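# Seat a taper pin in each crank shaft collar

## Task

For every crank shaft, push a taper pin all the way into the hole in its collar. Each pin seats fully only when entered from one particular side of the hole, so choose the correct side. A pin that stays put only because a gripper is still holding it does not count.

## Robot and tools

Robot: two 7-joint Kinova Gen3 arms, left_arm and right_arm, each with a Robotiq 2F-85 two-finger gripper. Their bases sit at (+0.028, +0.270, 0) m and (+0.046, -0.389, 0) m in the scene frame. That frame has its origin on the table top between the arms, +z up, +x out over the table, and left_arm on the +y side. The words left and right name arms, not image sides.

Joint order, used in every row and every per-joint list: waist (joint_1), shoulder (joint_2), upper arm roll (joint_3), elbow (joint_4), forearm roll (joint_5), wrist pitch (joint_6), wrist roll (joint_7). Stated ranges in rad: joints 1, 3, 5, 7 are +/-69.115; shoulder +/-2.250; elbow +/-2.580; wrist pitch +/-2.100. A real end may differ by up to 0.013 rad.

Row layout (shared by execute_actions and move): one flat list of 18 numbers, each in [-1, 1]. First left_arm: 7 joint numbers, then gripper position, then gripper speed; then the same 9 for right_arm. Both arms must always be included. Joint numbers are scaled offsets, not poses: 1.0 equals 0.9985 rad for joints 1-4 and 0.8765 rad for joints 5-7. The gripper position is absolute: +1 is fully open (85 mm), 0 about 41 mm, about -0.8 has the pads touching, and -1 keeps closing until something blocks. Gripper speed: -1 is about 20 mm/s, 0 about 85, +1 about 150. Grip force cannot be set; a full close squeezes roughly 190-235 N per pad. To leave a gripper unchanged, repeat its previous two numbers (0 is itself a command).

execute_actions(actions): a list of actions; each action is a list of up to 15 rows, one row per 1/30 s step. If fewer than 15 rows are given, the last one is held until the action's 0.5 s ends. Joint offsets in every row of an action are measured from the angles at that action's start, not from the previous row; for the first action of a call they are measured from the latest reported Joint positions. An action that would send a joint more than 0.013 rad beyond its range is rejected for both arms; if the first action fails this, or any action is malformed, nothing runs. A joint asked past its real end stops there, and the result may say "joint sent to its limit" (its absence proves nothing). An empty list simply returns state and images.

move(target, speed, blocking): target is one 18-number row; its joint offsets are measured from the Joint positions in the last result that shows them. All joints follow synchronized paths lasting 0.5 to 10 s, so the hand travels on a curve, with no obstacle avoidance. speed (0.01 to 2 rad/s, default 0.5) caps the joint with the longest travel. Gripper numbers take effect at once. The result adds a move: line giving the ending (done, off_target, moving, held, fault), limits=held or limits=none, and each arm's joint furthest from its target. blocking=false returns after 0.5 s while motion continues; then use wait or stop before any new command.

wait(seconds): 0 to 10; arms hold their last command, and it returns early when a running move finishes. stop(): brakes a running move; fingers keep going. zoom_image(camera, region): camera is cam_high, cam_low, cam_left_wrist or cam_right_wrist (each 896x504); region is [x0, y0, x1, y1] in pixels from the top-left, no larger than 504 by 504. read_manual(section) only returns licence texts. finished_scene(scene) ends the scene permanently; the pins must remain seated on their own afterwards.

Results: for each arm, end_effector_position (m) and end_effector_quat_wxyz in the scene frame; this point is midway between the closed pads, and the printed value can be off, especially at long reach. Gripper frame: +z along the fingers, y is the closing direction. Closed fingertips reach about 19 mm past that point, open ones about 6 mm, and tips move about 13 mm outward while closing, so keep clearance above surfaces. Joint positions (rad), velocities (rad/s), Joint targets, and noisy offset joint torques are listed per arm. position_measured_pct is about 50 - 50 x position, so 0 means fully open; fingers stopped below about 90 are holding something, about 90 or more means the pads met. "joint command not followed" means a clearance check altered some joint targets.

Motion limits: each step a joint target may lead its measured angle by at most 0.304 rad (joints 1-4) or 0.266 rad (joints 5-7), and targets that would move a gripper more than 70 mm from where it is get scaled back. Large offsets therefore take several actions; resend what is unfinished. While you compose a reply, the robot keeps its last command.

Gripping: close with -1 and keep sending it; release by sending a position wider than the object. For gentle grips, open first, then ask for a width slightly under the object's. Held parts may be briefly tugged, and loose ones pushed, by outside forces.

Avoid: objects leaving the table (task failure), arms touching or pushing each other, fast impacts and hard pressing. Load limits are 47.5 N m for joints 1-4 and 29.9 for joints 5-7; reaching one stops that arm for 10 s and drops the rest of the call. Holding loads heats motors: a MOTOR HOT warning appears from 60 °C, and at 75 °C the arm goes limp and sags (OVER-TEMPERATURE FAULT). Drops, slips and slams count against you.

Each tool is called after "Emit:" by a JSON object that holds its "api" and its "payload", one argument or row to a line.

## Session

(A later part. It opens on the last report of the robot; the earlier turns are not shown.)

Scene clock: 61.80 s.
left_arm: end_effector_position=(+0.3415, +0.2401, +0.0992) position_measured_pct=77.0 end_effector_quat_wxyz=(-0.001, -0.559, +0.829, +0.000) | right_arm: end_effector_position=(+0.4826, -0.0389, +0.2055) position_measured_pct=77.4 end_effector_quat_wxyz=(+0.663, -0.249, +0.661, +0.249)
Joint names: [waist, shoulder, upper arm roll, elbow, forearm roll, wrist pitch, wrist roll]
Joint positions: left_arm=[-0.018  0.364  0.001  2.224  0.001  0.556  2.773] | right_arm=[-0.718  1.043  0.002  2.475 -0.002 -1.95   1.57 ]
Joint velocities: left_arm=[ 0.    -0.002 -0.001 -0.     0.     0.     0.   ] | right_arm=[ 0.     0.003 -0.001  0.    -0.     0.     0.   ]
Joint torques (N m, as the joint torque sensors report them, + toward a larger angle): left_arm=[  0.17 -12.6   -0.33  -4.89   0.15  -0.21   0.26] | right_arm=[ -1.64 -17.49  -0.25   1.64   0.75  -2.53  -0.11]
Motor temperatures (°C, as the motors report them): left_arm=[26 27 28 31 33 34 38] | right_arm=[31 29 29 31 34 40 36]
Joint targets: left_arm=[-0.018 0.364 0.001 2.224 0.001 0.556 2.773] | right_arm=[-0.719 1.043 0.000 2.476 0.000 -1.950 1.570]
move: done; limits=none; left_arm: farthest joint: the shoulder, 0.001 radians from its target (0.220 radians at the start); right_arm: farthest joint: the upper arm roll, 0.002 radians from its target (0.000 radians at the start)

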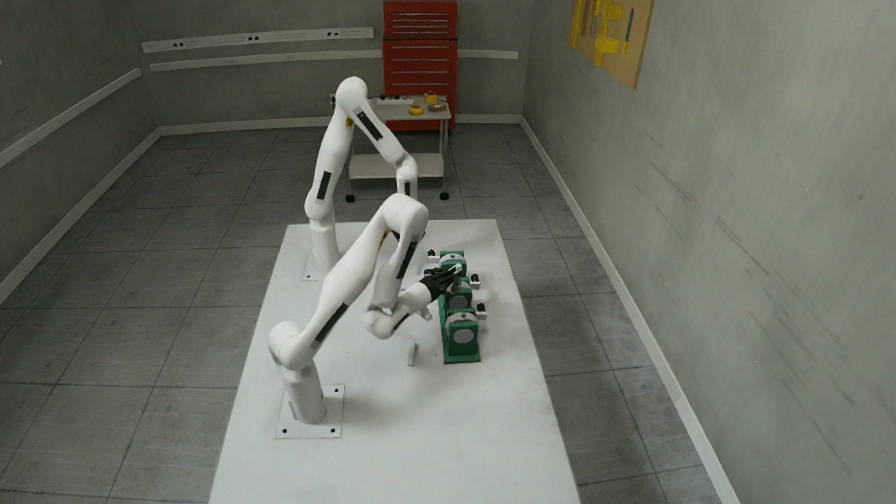

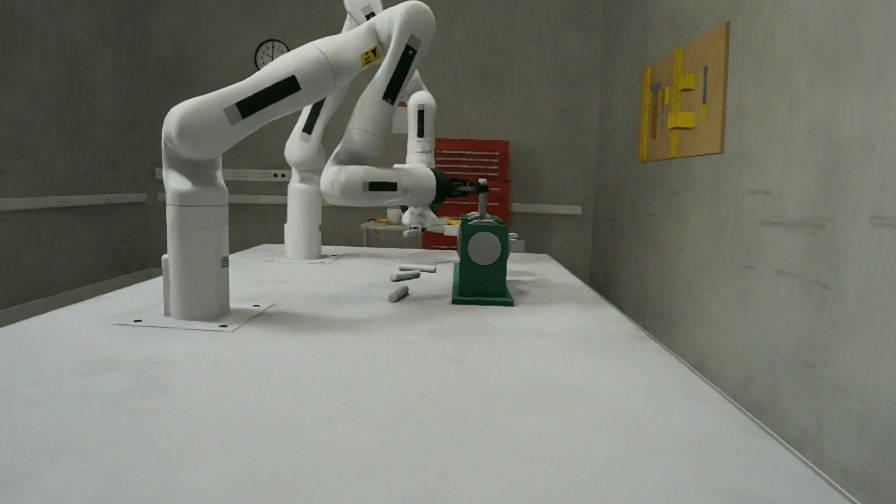

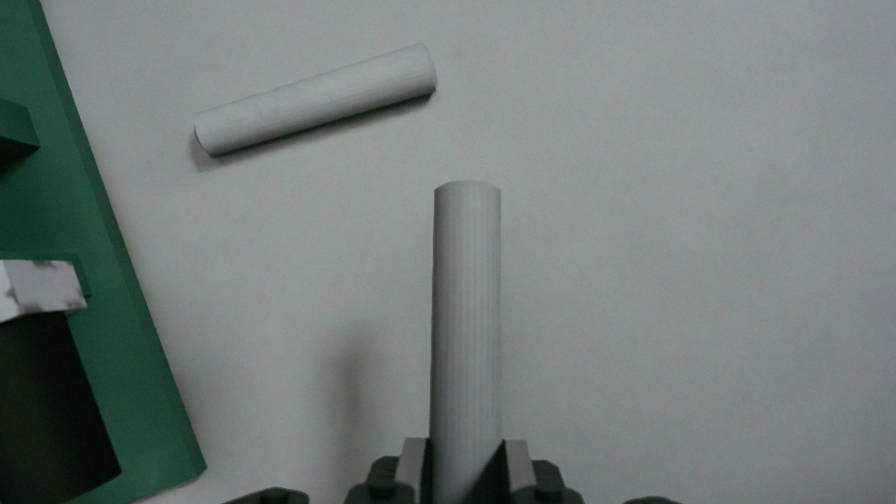

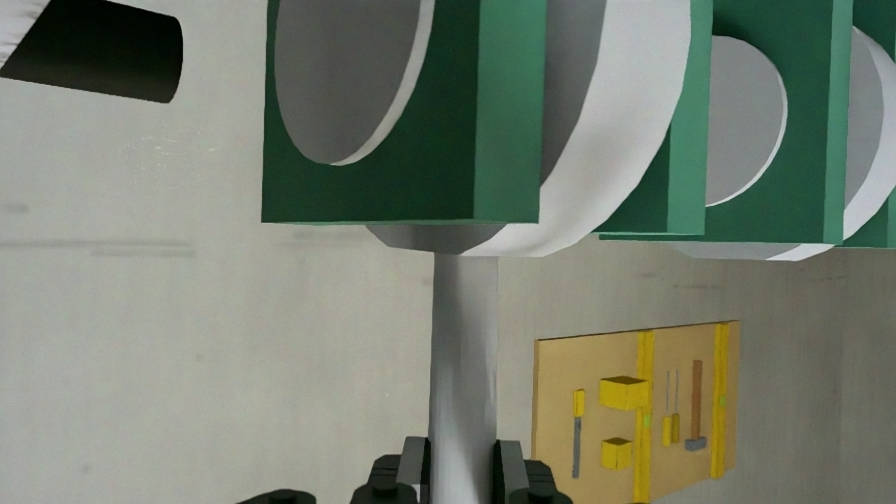

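Emit:
{"api": "move", "payload": {
  "target": [0,-0.1,0,0,0,0,-0.5,-1,0, 0.001,0.073,0,-0.022,0,-0.058,0,-1,0],
  "speed": 0.4
}}

Emit:
{"api": "move", "payload": {
  "target": [0,0,0,0,0,-0.2,-0.5,-1,0, 0,0,0,0,0,0,0,-0.2,-0.5],
  "speed": 0.8
}}

Scene clock: 63.53 s.
left_arm: end_effector_position=(+0.3585, +0.2399, +0.1314) position_measured_pct=77.0 end_effector_quat_wxyz=(+0.045, -0.365, +0.930, -0.019) | right_arm: end_effector_position=(+0.4835, -0.0389, +0.1912) position_measured_pct=77.4 end_effector_quat_wxyz=(+0.668, -0.246, +0.656, +0.250)
Joint names: [waist, shoulder, upper arm roll, elbow, forearm roll, wrist pitch, wrist roll]
Joint positions: left_arm=[-0.018  0.264  0.001  2.224  0.001  0.556  2.335] | right_arm=[-0.717  1.108  0.002  2.452 -0.001 -2.008  1.57 ]
Joint velocities: left_arm=[-0.001 -0.002  0.002 -0.    -0.    -0.001 -0.   ] | right_arm=[ 0.     0.001  0.001 -0.    -0.    -0.001  0.   ]
Joint torques (N m, as the joint torque sensors report them, + toward a larger angle): left_arm=[ -0.06 -11.91   0.09  -6.92   0.21  -0.5    0.14] | right_arm=[ -0.13 -12.39   0.68   1.72   0.02   0.38  -0.02]
Motor temperatures (°C, as the motors report them): left_arm=[26 27 28 31 33 34 38] | right_arm=[31 29 29 31 34 40 36]
Joint targets: left_arm=[-0.018 0.264 0.001 2.224 0.001 0.556 2.335] | right_arm=[-0.717 1.116 0.002 2.453 -0.002 -2.001 1.570]
move: done; limits=none; left_arm: farthest joint: the waist, 0.000 radians from its target (0.000 radians at the start); right_arm: farthest joint: the shoulder, 0.008 radians from its target (0.073 radians at the start)

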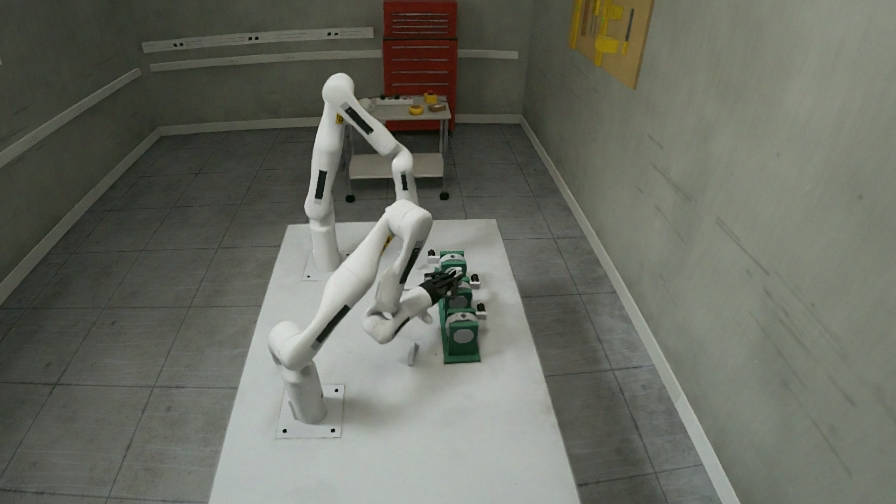

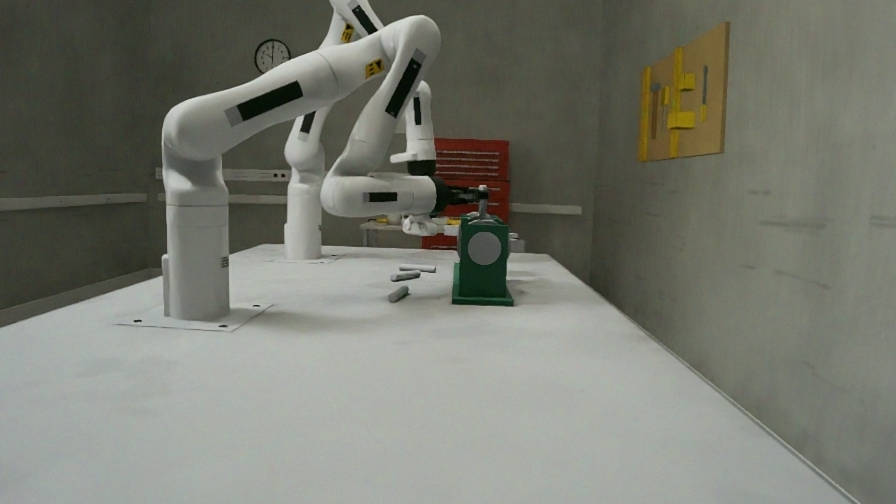

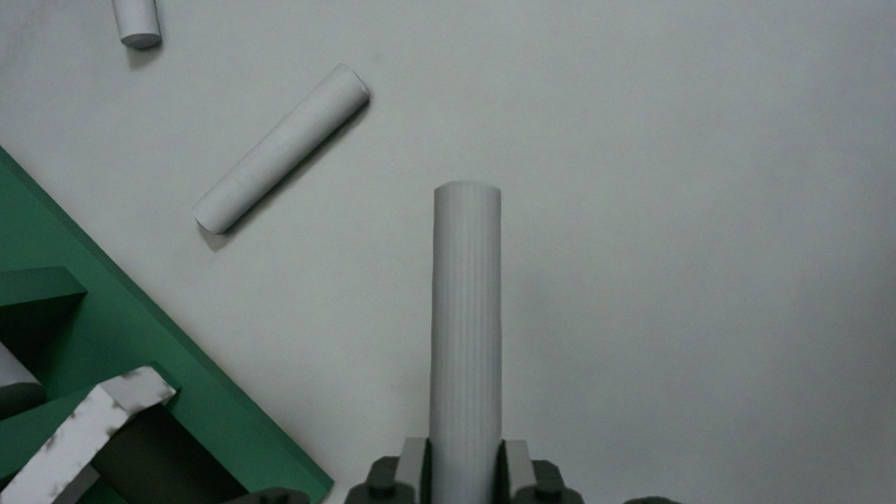

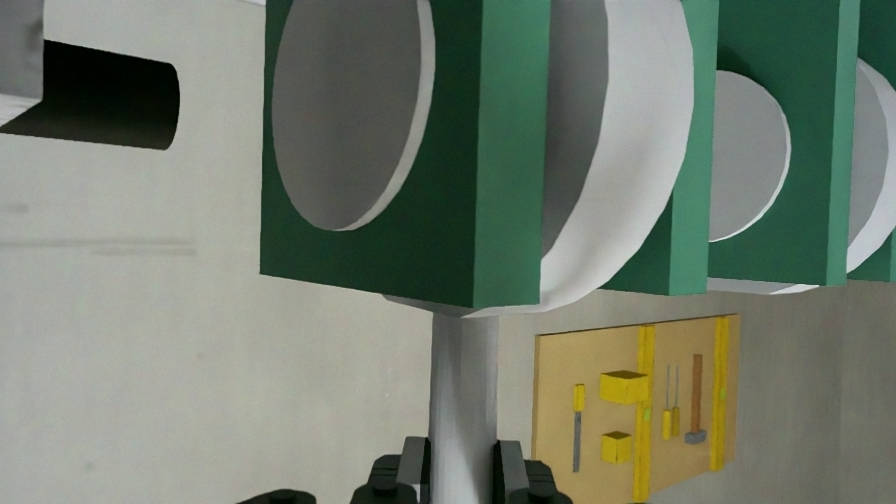

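Scene clock: 64.53 s.
left_arm: end_effector_position=(+0.4120, +0.2391, +0.1414) position_measured_pct=77.0 end_effector_quat_wxyz=(+0.134, -0.153, +0.979, -0.023) | right_arm: end_effector_position=(+0.4835, -0.0389, +0.1912) position_measured_pct=59.9 end_effector_quat_wxyz=(+0.668, -0.246, +0.656, +0.250)
Joint names: [waist, shoulder, upper arm roll, elbow, forearm roll, wrist pitch, wrist roll]
Joint positions: left_arm=[-0.018  0.264  0.001  2.224  0.001  0.38   1.896] | right_arm=[-0.717  1.108  0.002  2.452 -0.001 -2.008  1.57 ]
Joint velocities: left_arm=[ 0.    -0.     0.001  0.001  0.    -0.001  0.   ] | right_arm=[-0.    -0.001  0.001  0.    -0.     0.     0.   ]
Joint torques (N m, as the joint torque sensors report them, + toward a larger angle): left_arm=[  0.41 -12.64  -0.06  -6.99  -0.03  -1.05   0.05] | right_arm=[  0.12 -18.21   1.11   0.94  -0.18  -2.73   0.03]
Motor temperatures (°C, as the motors report them): left_arm=[26 27 28 31 33 34 38] | right_arm=[31 29 29 31 34 40 36]
Joint targets: left_arm=[-0.018 0.264 0.001 2.224 0.001 0.380 1.896] | right_arm=[-0.717 1.108 0.002 2.452 -0.001 -2.008 1.570]
move: done; limits=none; left_arm: farthest joint: the waist, 0.000 radians from its target (0.000 radians at the start); right_arm: farthest joint: the waist, 0.000 radians from its target (0.000 radians at the start)

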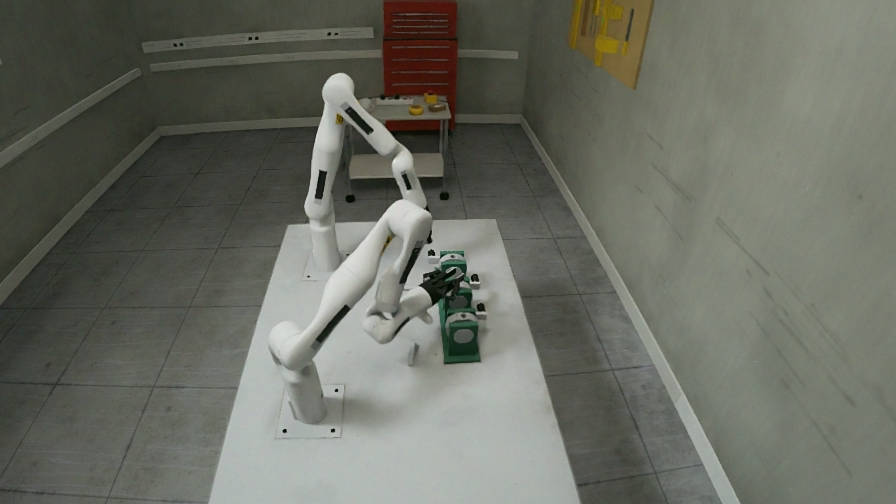

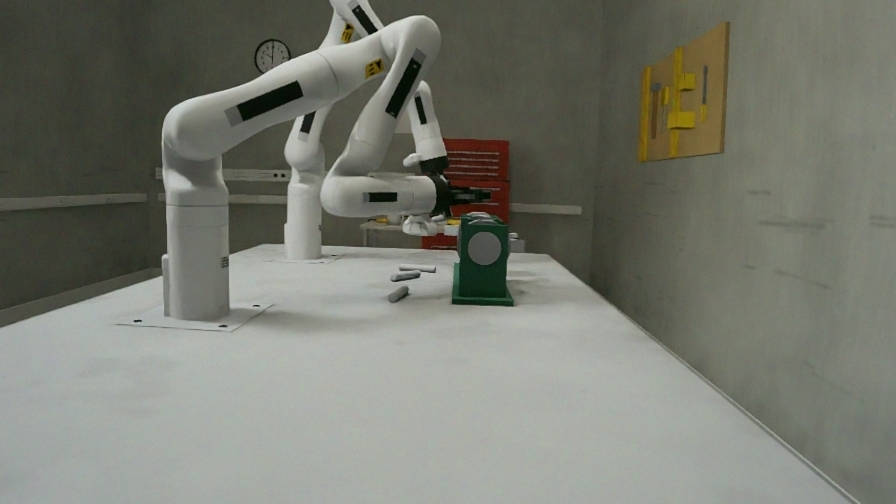

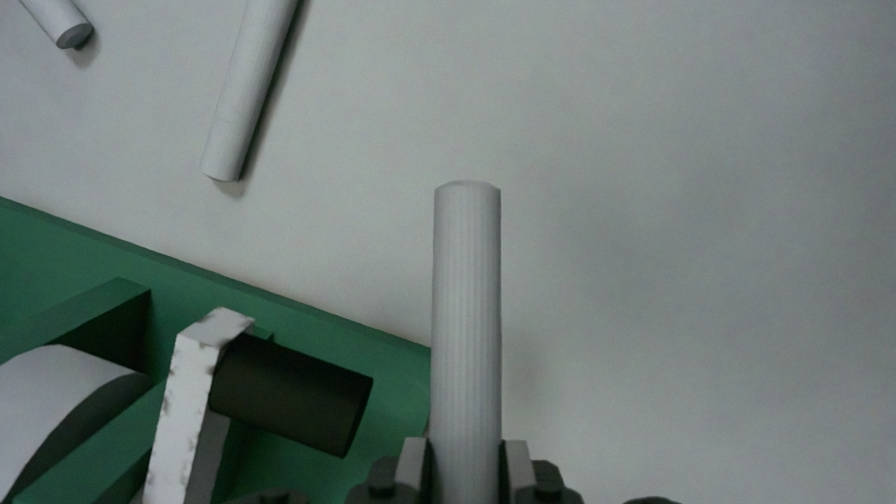

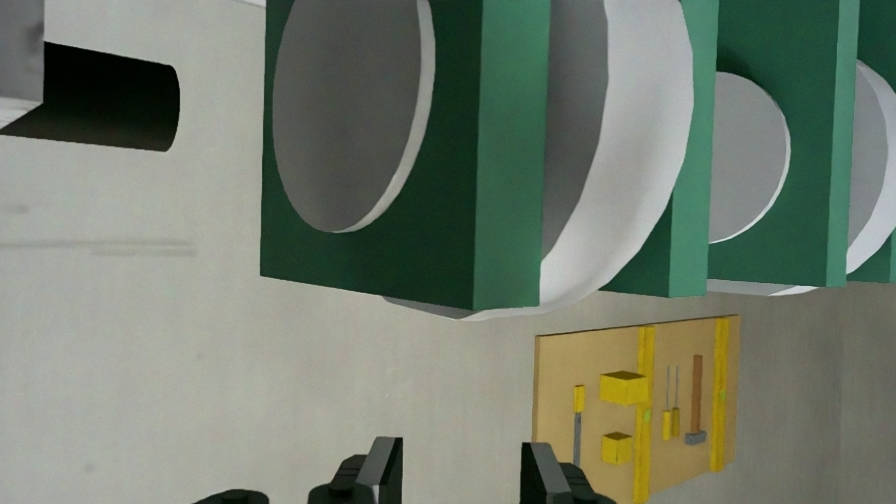

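Emit:
{"api": "move", "payload": {
  "target": [0,-0.06,0,-0.1,0,-0.3,-0.371,-1,0, 0,-0.6,0,-0.1,0,1,0.3,0,0],
  "speed": 1.1
}}

Emit:
{"api": "move", "payload": {
  "target": [0,0,0,0,0,-0.4,0,-1,0, 0.03,-0.22,0,-0.2,0,1,0.3,0,0],
  "speed": 1.1
}}

Emit:
{"api": "move", "payload": {
  "target": [0,0,0,0,0,-0.4,0,-1,0, 0,0.05,0,-0.08,0,1,0.317,0,0],
  "speed": 1.1
}}

Scene clock: 66.97 s.
left_arm: end_effector_position=(+0.5404, +0.2372, +0.2416) position_measured_pct=77.0 end_effector_quat_wxyz=(+0.341, +0.007, +0.940, -0.003) | right_arm: end_effector_position=(+0.5133, -0.0132, +0.3006) position_measured_pct=50.0 end_effector_quat_wxyz=(+0.632, -0.358, +0.672, +0.146)
Joint names: [waist, shoulder, upper arm roll, elbow, forearm roll, wrist pitch, wrist roll]
Joint positions: left_arm=[-0.018  0.205  0.001  2.124  0.001  0.117  1.571] | right_arm=[-0.717  0.509  0.002  2.353 -0.001 -1.131  1.833]
Joint velocities: left_arm=[ 0.001  0.001  0.002  0.    -0.     0.     0.   ] | right_arm=[ 0.    -0.002  0.001  0.001 -0.     0.    -0.   ]
Joint torques (N m, as the joint torque sensors report them, + toward a larger angle): left_arm=[ -0.31 -14.     0.28  -9.37  -0.06  -2.35  -0.06] | right_arm=[ -0.25 -15.77   0.5   -4.81  -0.02  -2.51  -0.28]
Motor temperatures (°C, as the motors report them): left_arm=[26 27 28 31 33 34 38] | right_arm=[31 29 29 31 34 40 36]
Joint targets: left_arm=[-0.018 0.204 0.001 2.124 0.001 0.117 1.571] | right_arm=[-0.717 0.509 0.002 2.353 -0.001 -1.131 1.833]
move: done; limits=none; left_arm: farthest joint: the waist, 0.000 radians from its target (0.000 radians at the start); right_arm: farthest joint: the waist, 0.000 radians from its target (0.000 radians at the start)

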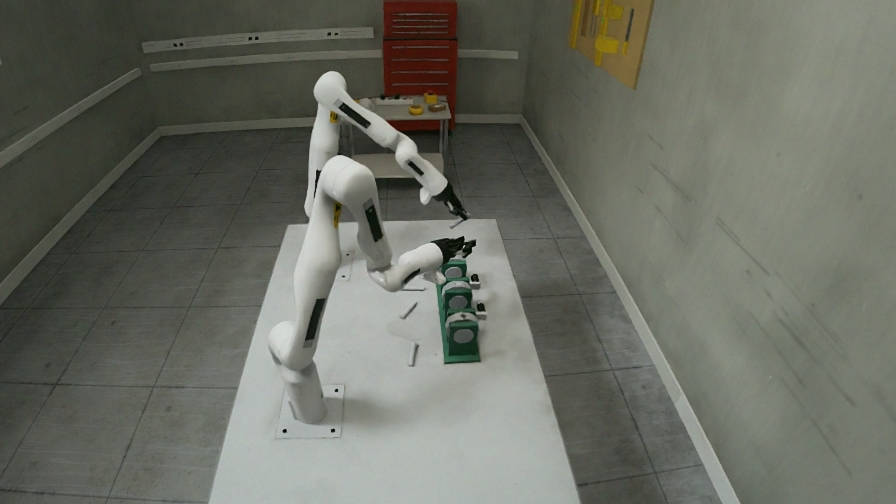

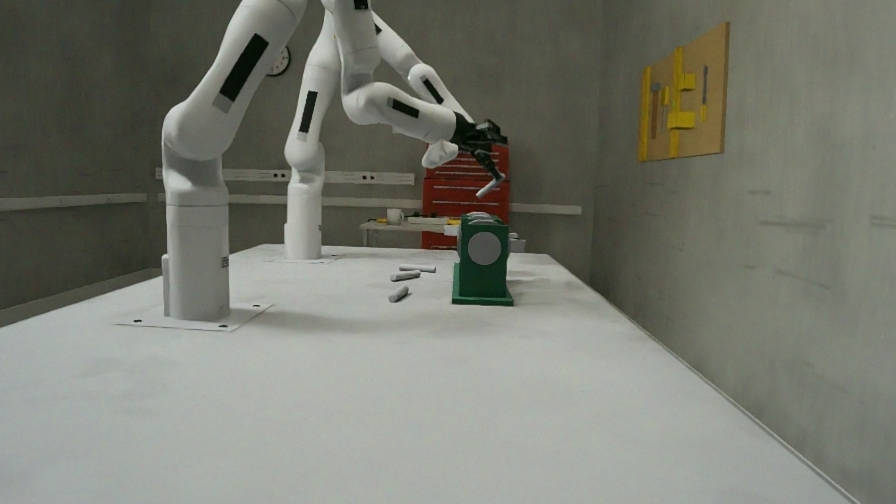

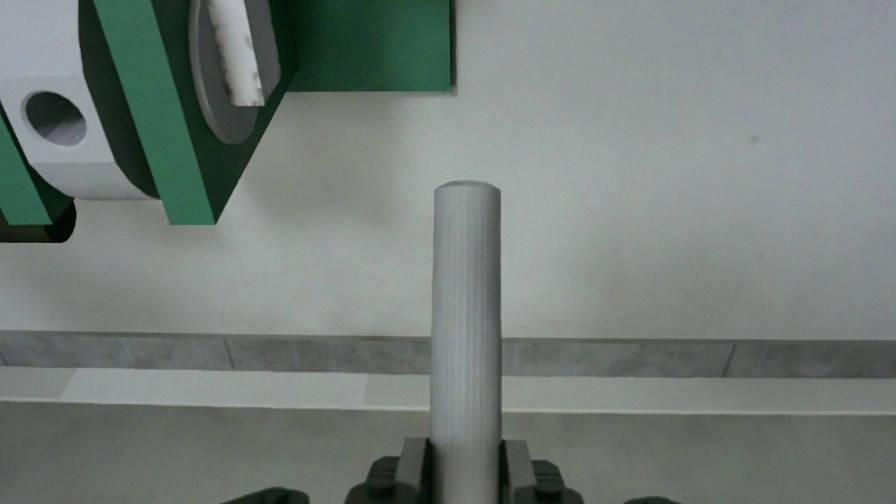

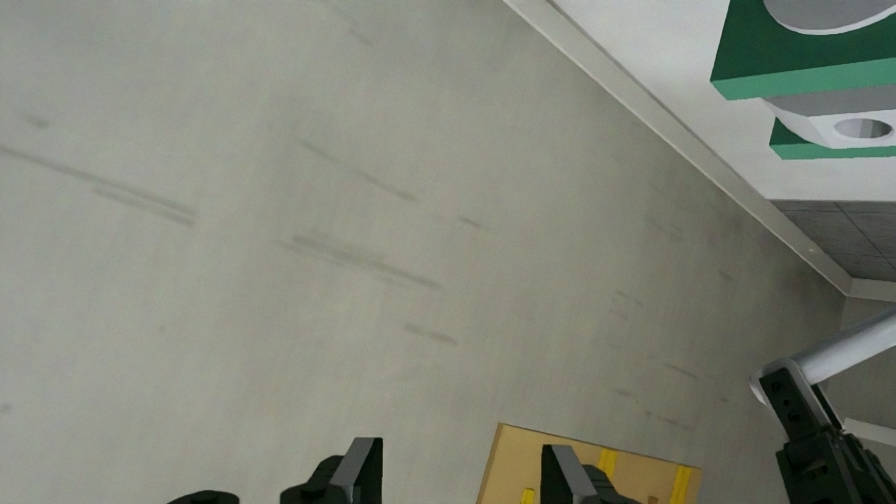

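Scene clock: 68.33 s.
left_arm: end_effector_position=(+0.6104, +0.2362, +0.3247) position_measured_pct=77.0 end_effector_quat_wxyz=(+0.499, +0.006, +0.866, -0.004) | right_arm: end_effector_position=(+0.5065, -0.0417, +0.2673) position_measured_pct=50.0 end_effector_quat_wxyz=(+0.458, -0.506, +0.730, +0.037)
Joint names: [waist, shoulder, upper arm roll, elbow, forearm roll, wrist pitch, wrist roll]
Joint positions: left_arm=[-0.018  0.204  0.001  2.124  0.001 -0.233  1.571] | right_arm=[-0.687  0.29   0.002  2.153 -0.001 -0.255  2.096]
Joint velocities: left_arm=[ 0.001 -0.     0.    -0.     0.     0.    -0.   ] | right_arm=[ 0.    -0.003  0.    -0.001 -0.     0.001  0.   ]
Joint torques (N m, as the joint torque sensors report them, + toward a larger angle): left_arm=[ -0.21 -14.43   0.03 -10.3   -0.17  -3.19  -0.03] | right_arm=[ -0.33 -14.81   0.59  -8.12  -0.01  -2.21  -0.09]
Motor temperatures (°C, as the motors report them): left_arm=[26 27 28 31 33 34 38] | right_arm=[31 29 29 31 34 40 36]
Joint targets: left_arm=[-0.018 0.205 0.001 2.124 0.001 -0.233 1.571] | right_arm=[-0.687 0.289 0.002 2.153 -0.001 -0.255 2.096]
move: done; limits=none; left_arm: farthest joint: the shoulder, 0.001 radians from its target (0.000 radians at the start); right_arm: farthest joint: the waist, 0.000 radians from its target (0.030 radians at the start)

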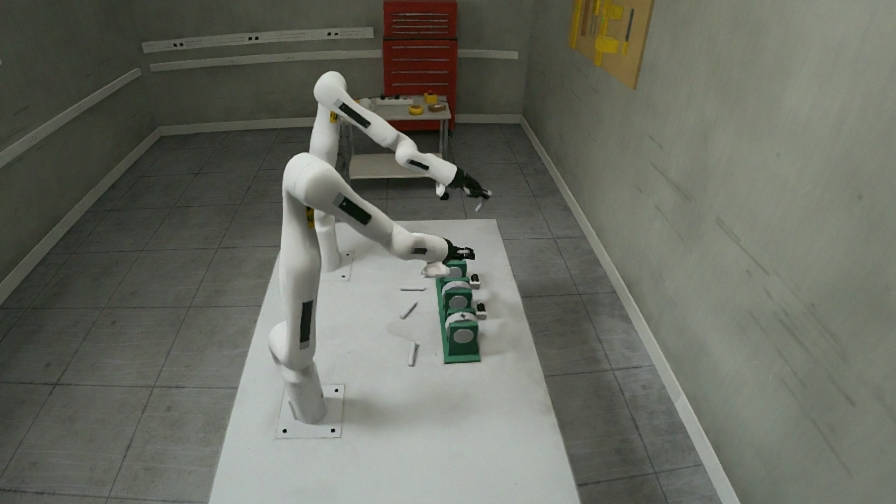

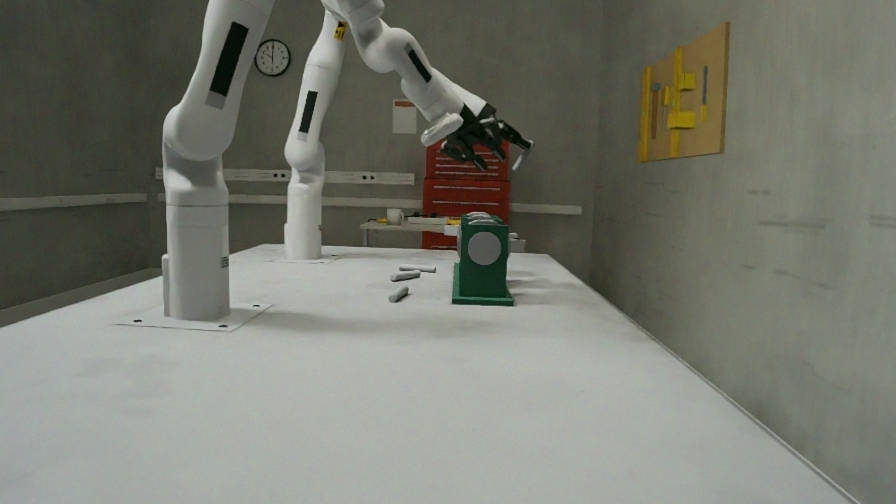

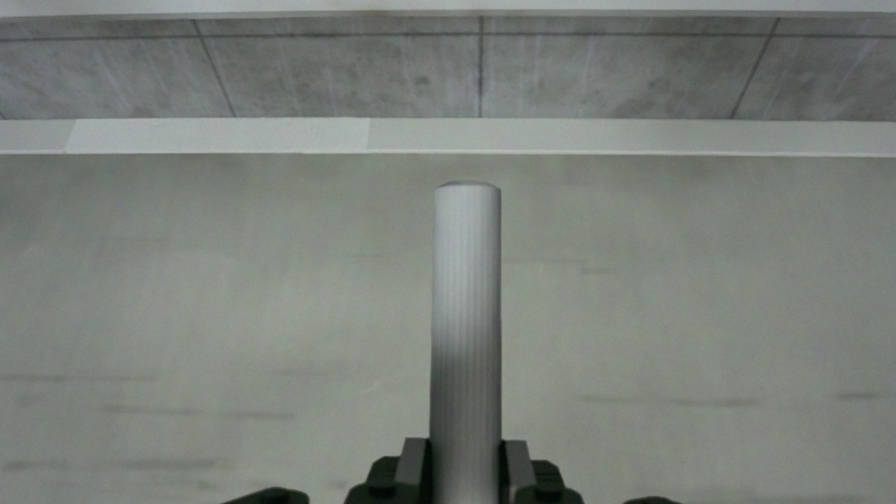

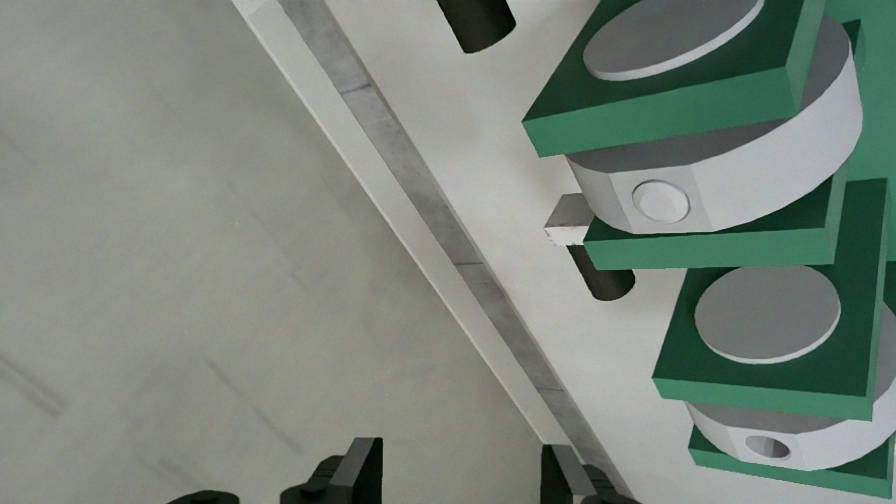

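Scene clock: 69.63 s.
left_arm: end_effector_position=(+0.6476, +0.2358, +0.4267) position_measured_pct=77.0 end_effector_quat_wxyz=(+0.643, +0.005, +0.766, -0.005) | right_arm: end_effector_position=(+0.3569, -0.1644, +0.1376) position_measured_pct=50.0 end_effector_quat_wxyz=(-0.054, +0.677, -0.734, +0.003)
Joint names: [waist, shoulder, upper arm roll, elbow, forearm roll, wrist pitch, wrist roll]
Joint positions: left_arm=[-0.018  0.204  0.001  2.124  0.001 -0.584  1.571] | right_arm=[-0.687  0.34   0.002  2.073 -0.001  0.622  2.373]
Joint velocities: left_arm=[-0.001  0.    -0.001  0.    -0.     0.001  0.   ] | right_arm=[-0.     0.002  0.001  0.    -0.     0.     0.   ]
Joint torques (N m, as the joint torque sensors report them, + toward a larger angle): left_arm=[  0.04 -14.89   0.03 -10.72   0.13  -3.44   0.13] | right_arm=[  0.25 -13.72   0.61  -5.92   0.17  -0.22   0.05]
Motor temperatures (°C, as the motors report them): left_arm=[26 27 28 31 33 34 38] | right_arm=[31 29 29 31 34 40 36]
Joint targets: left_arm=[-0.018 0.204 0.001 2.124 0.001 -0.584 1.571] | right_arm=[-0.687 0.340 0.002 2.073 -0.001 0.622 2.373]
move: done; limits=none; left_arm: farthest joint: the waist, 0.000 radians from its target (0.000 radians at the start); right_arm: farthest joint: the waist, 0.000 radians from its target (0.000 radians at the start)

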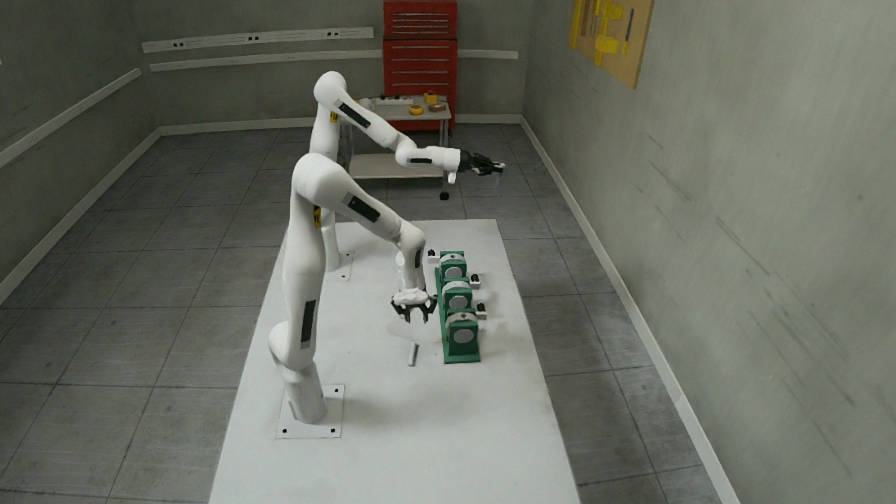

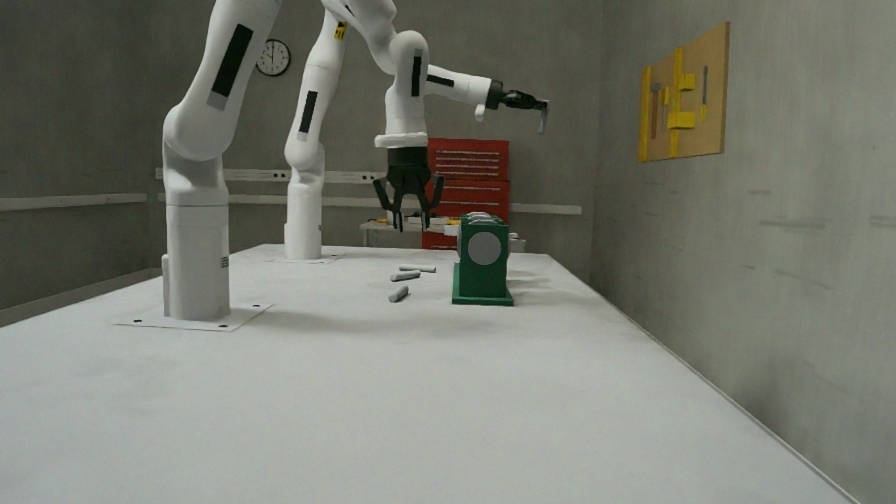

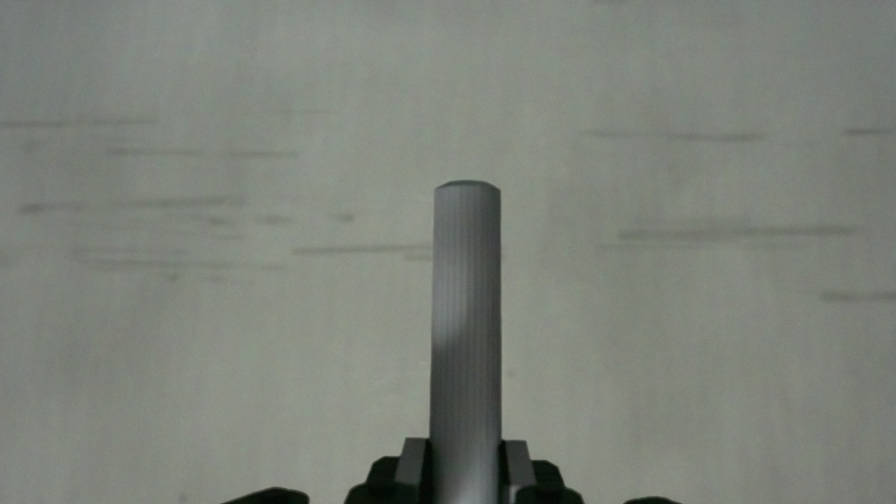

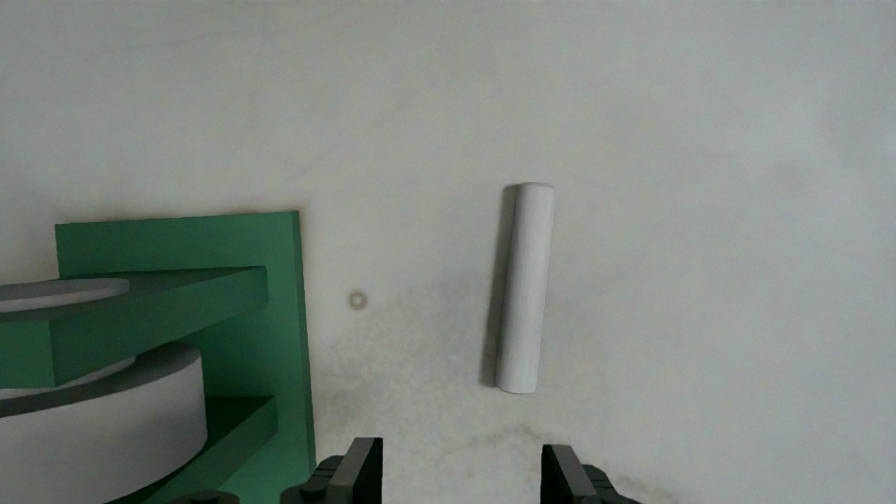

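Emit:
{"api": "move", "payload": {
  "target": [0.1,0.2,0,0.05,0,-0.3,0,-1,0, 0.003,0.062,-0.002,-0.032,0,0.0876,0,0,0],
  "speed": 0.6
}}

Scene clock: 71.27 s.
left_arm: end_effector_position=(+0.6612, +0.1720, +0.3561) position_measured_pct=77.0 end_effector_quat_wxyz=(+0.647, +0.043, +0.760, -0.038) | right_arm: end_effector_position=(+0.3447, -0.1748, +0.1202) position_measured_pct=50.0 end_effector_quat_wxyz=(-0.000, +0.678, -0.735, -0.001)
Joint names: [waist, shoulder, upper arm roll, elbow, forearm roll, wrist pitch, wrist roll]
Joint positions: left_arm=[ 0.082  0.404  0.001  2.174  0.001 -0.847  1.571] | right_arm=[-0.684  0.401 -0.     2.041 -0.001  0.699  2.373]
Joint velocities: left_arm=[ 0.001  0.002  0.001 -0.001  0.     0.    -0.   ] | right_arm=[ 0.     0.002 -0.001 -0.     0.     0.001 -0.   ]
Joint torques (N m, as the joint torque sensors report them, + toward a larger angle): left_arm=[  0.08 -16.92   0.13  -8.92   0.13  -3.79  -0.4 ] | right_arm=[ -0.3  -13.94   0.12  -5.07   0.21   0.12   0.02]
Motor temperatures (°C, as the motors report them): left_arm=[26 27 28 31 33 34 38] | right_arm=[31 29 29 31 34 40 36]
Joint targets: left_arm=[0.082 0.404 0.001 2.174 0.001 -0.847 1.571] | right_arm=[-0.684 0.402 -0.000 2.041 -0.001 0.699 2.373]
move: done; limits=none; left_arm: farthest joint: the waist, 0.000 radians from its target (0.100 radians at the start); right_arm: farthest joint: the waist, 0.000 radians from its target (0.003 radians at the start)

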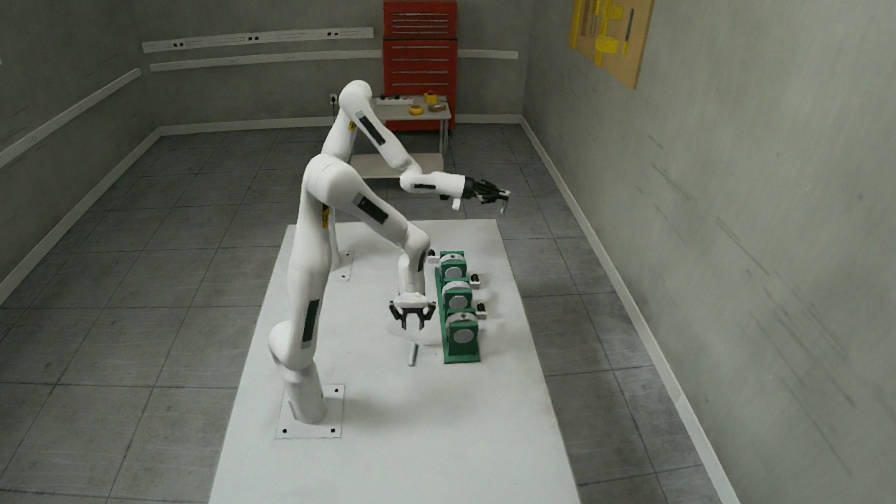

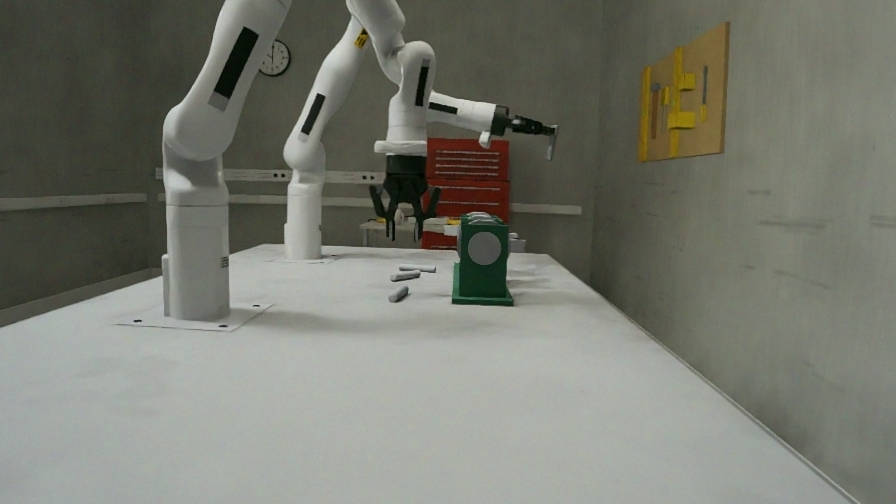

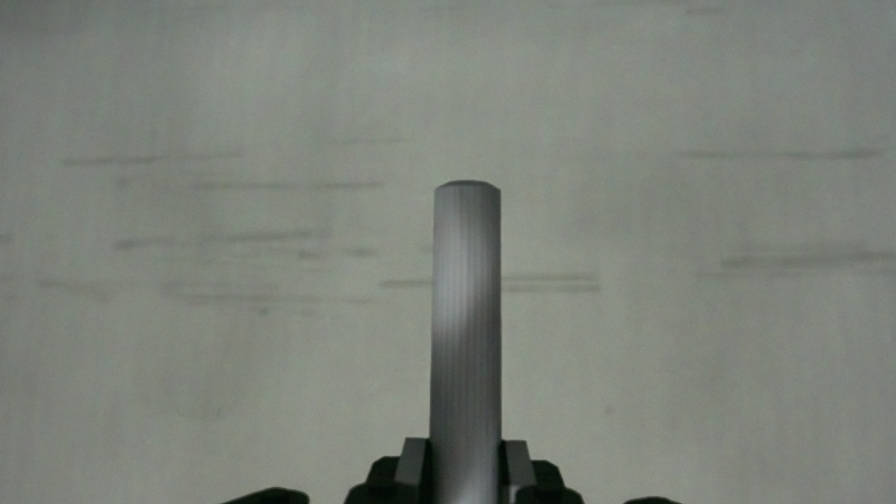

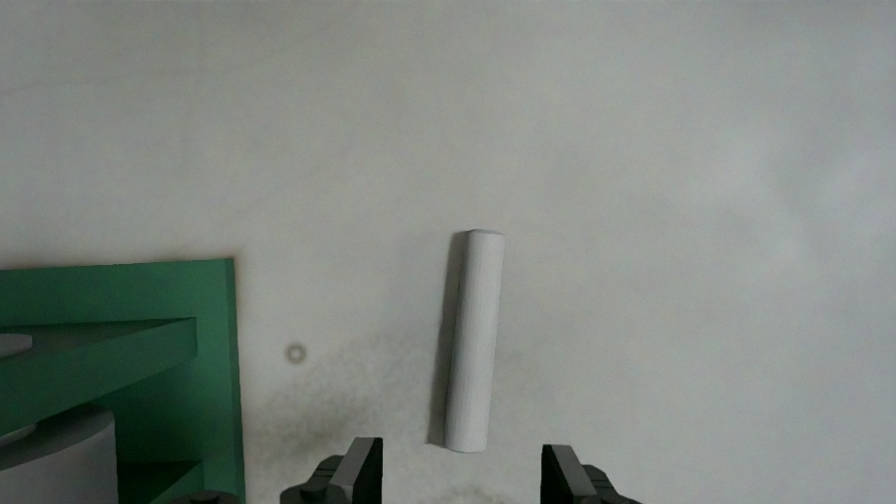

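Emit:
{"api": "move", "payload": {
  "target": [0,0.2,0,0.05,0,-0.35,0,-1,0, -0.013,0.2276,0,0.092,0,-0.3636,-0.0935,0,0],
  "speed": 0.4
}}

Scene clock: 73.13 s.
left_arm: end_effector_position=(+0.6661, +0.1715, +0.3002) position_measured_pct=77.0 end_effector_quat_wxyz=(+0.669, +0.042, +0.741, -0.039) | right_arm: end_effector_position=(+0.3399, -0.1728, +0.0220) position_measured_pct=50.0 end_effector_quat_wxyz=(+0.000, -0.652, +0.759, +0.000)
Joint names: [waist, shoulder, upper arm roll, elbow, forearm roll, wrist pitch, wrist roll]
Joint positions: left_arm=[ 0.082  0.603  0.001  2.224  0.001 -1.154  1.571] | right_arm=[-0.697  0.628 -0.     2.133 -0.001  0.38   2.291]
Joint velocities: left_arm=[-0.     0.002 -0.003  0.     0.     0.     0.   ] | right_arm=[-0.     0.003 -0.001  0.     0.    -0.    -0.   ]
Joint torques (N m, as the joint torque sensors report them, + toward a larger angle): left_arm=[ -0.24 -18.49  -0.08  -7.09  -0.09  -3.74  -0.23] | right_arm=[ -0.36 -16.12   0.18  -2.72   0.24   0.41  -0.26]
Motor temperatures (°C, as the motors report them): left_arm=[26 27 28 31 33 34 38] | right_arm=[31 29 29 31 34 40 36]
Joint targets: left_arm=[0.082 0.604 0.001 2.224 0.001 -1.154 1.571] | right_arm=[-0.697 0.629 -0.000 2.133 -0.001 0.380 2.291]
move: done; limits=none; left_arm: farthest joint: the waist, 0.000 radians from its target (0.000 radians at the start); right_arm: farthest joint: the waist, 0.000 radians from its target (0.013 radians at the start)

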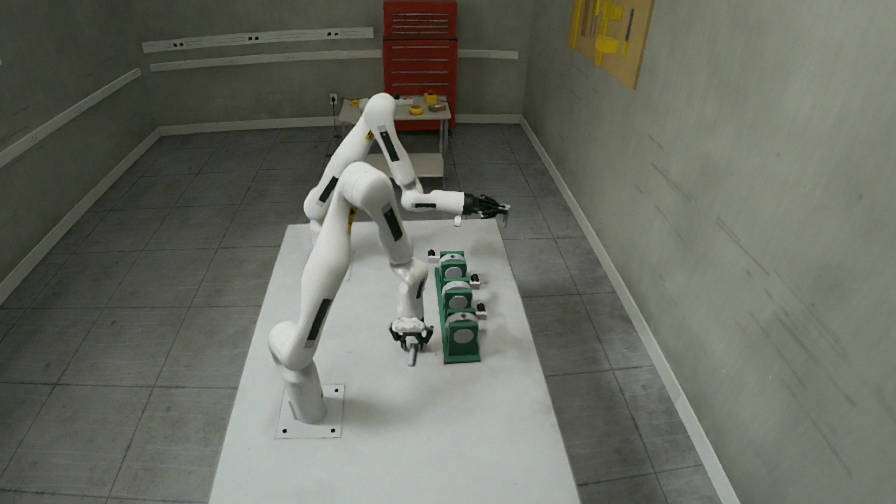

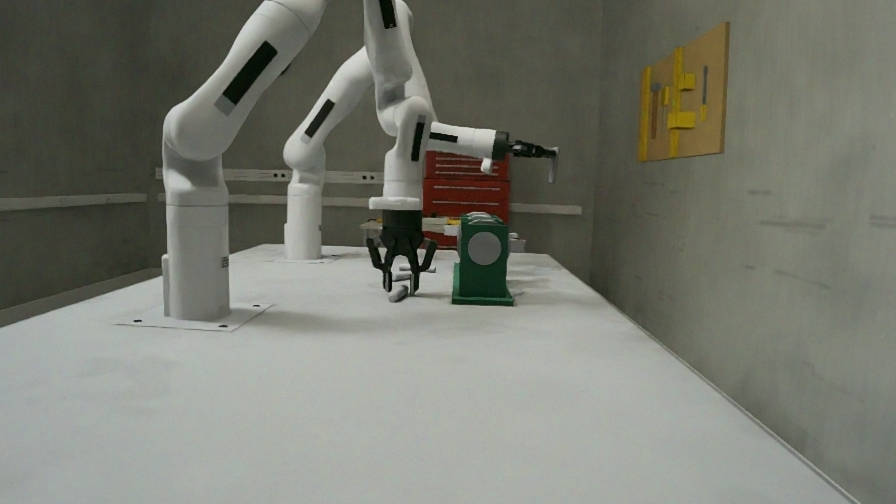

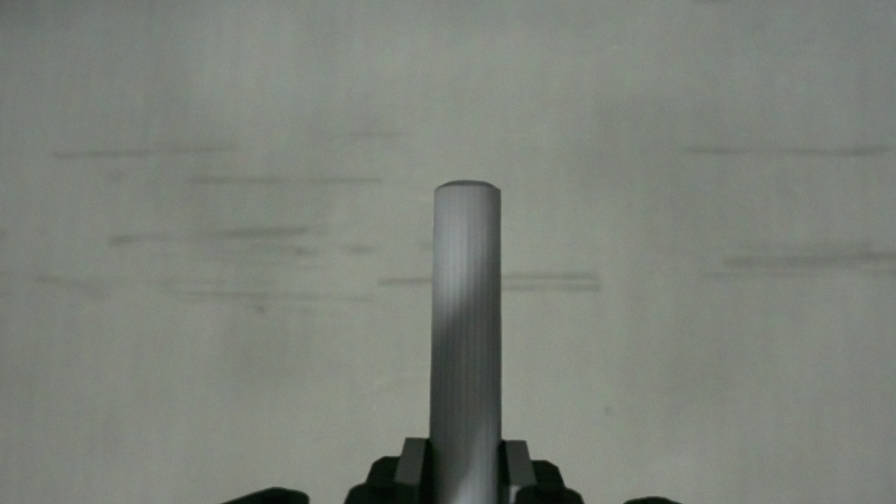

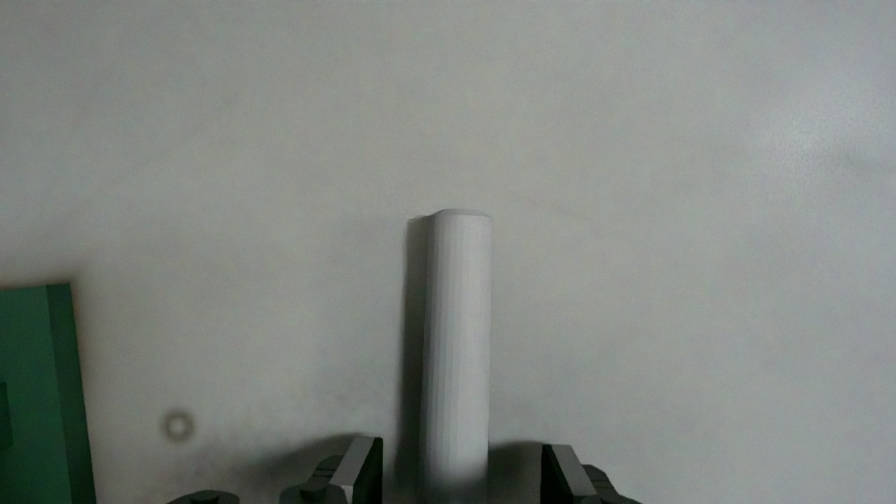

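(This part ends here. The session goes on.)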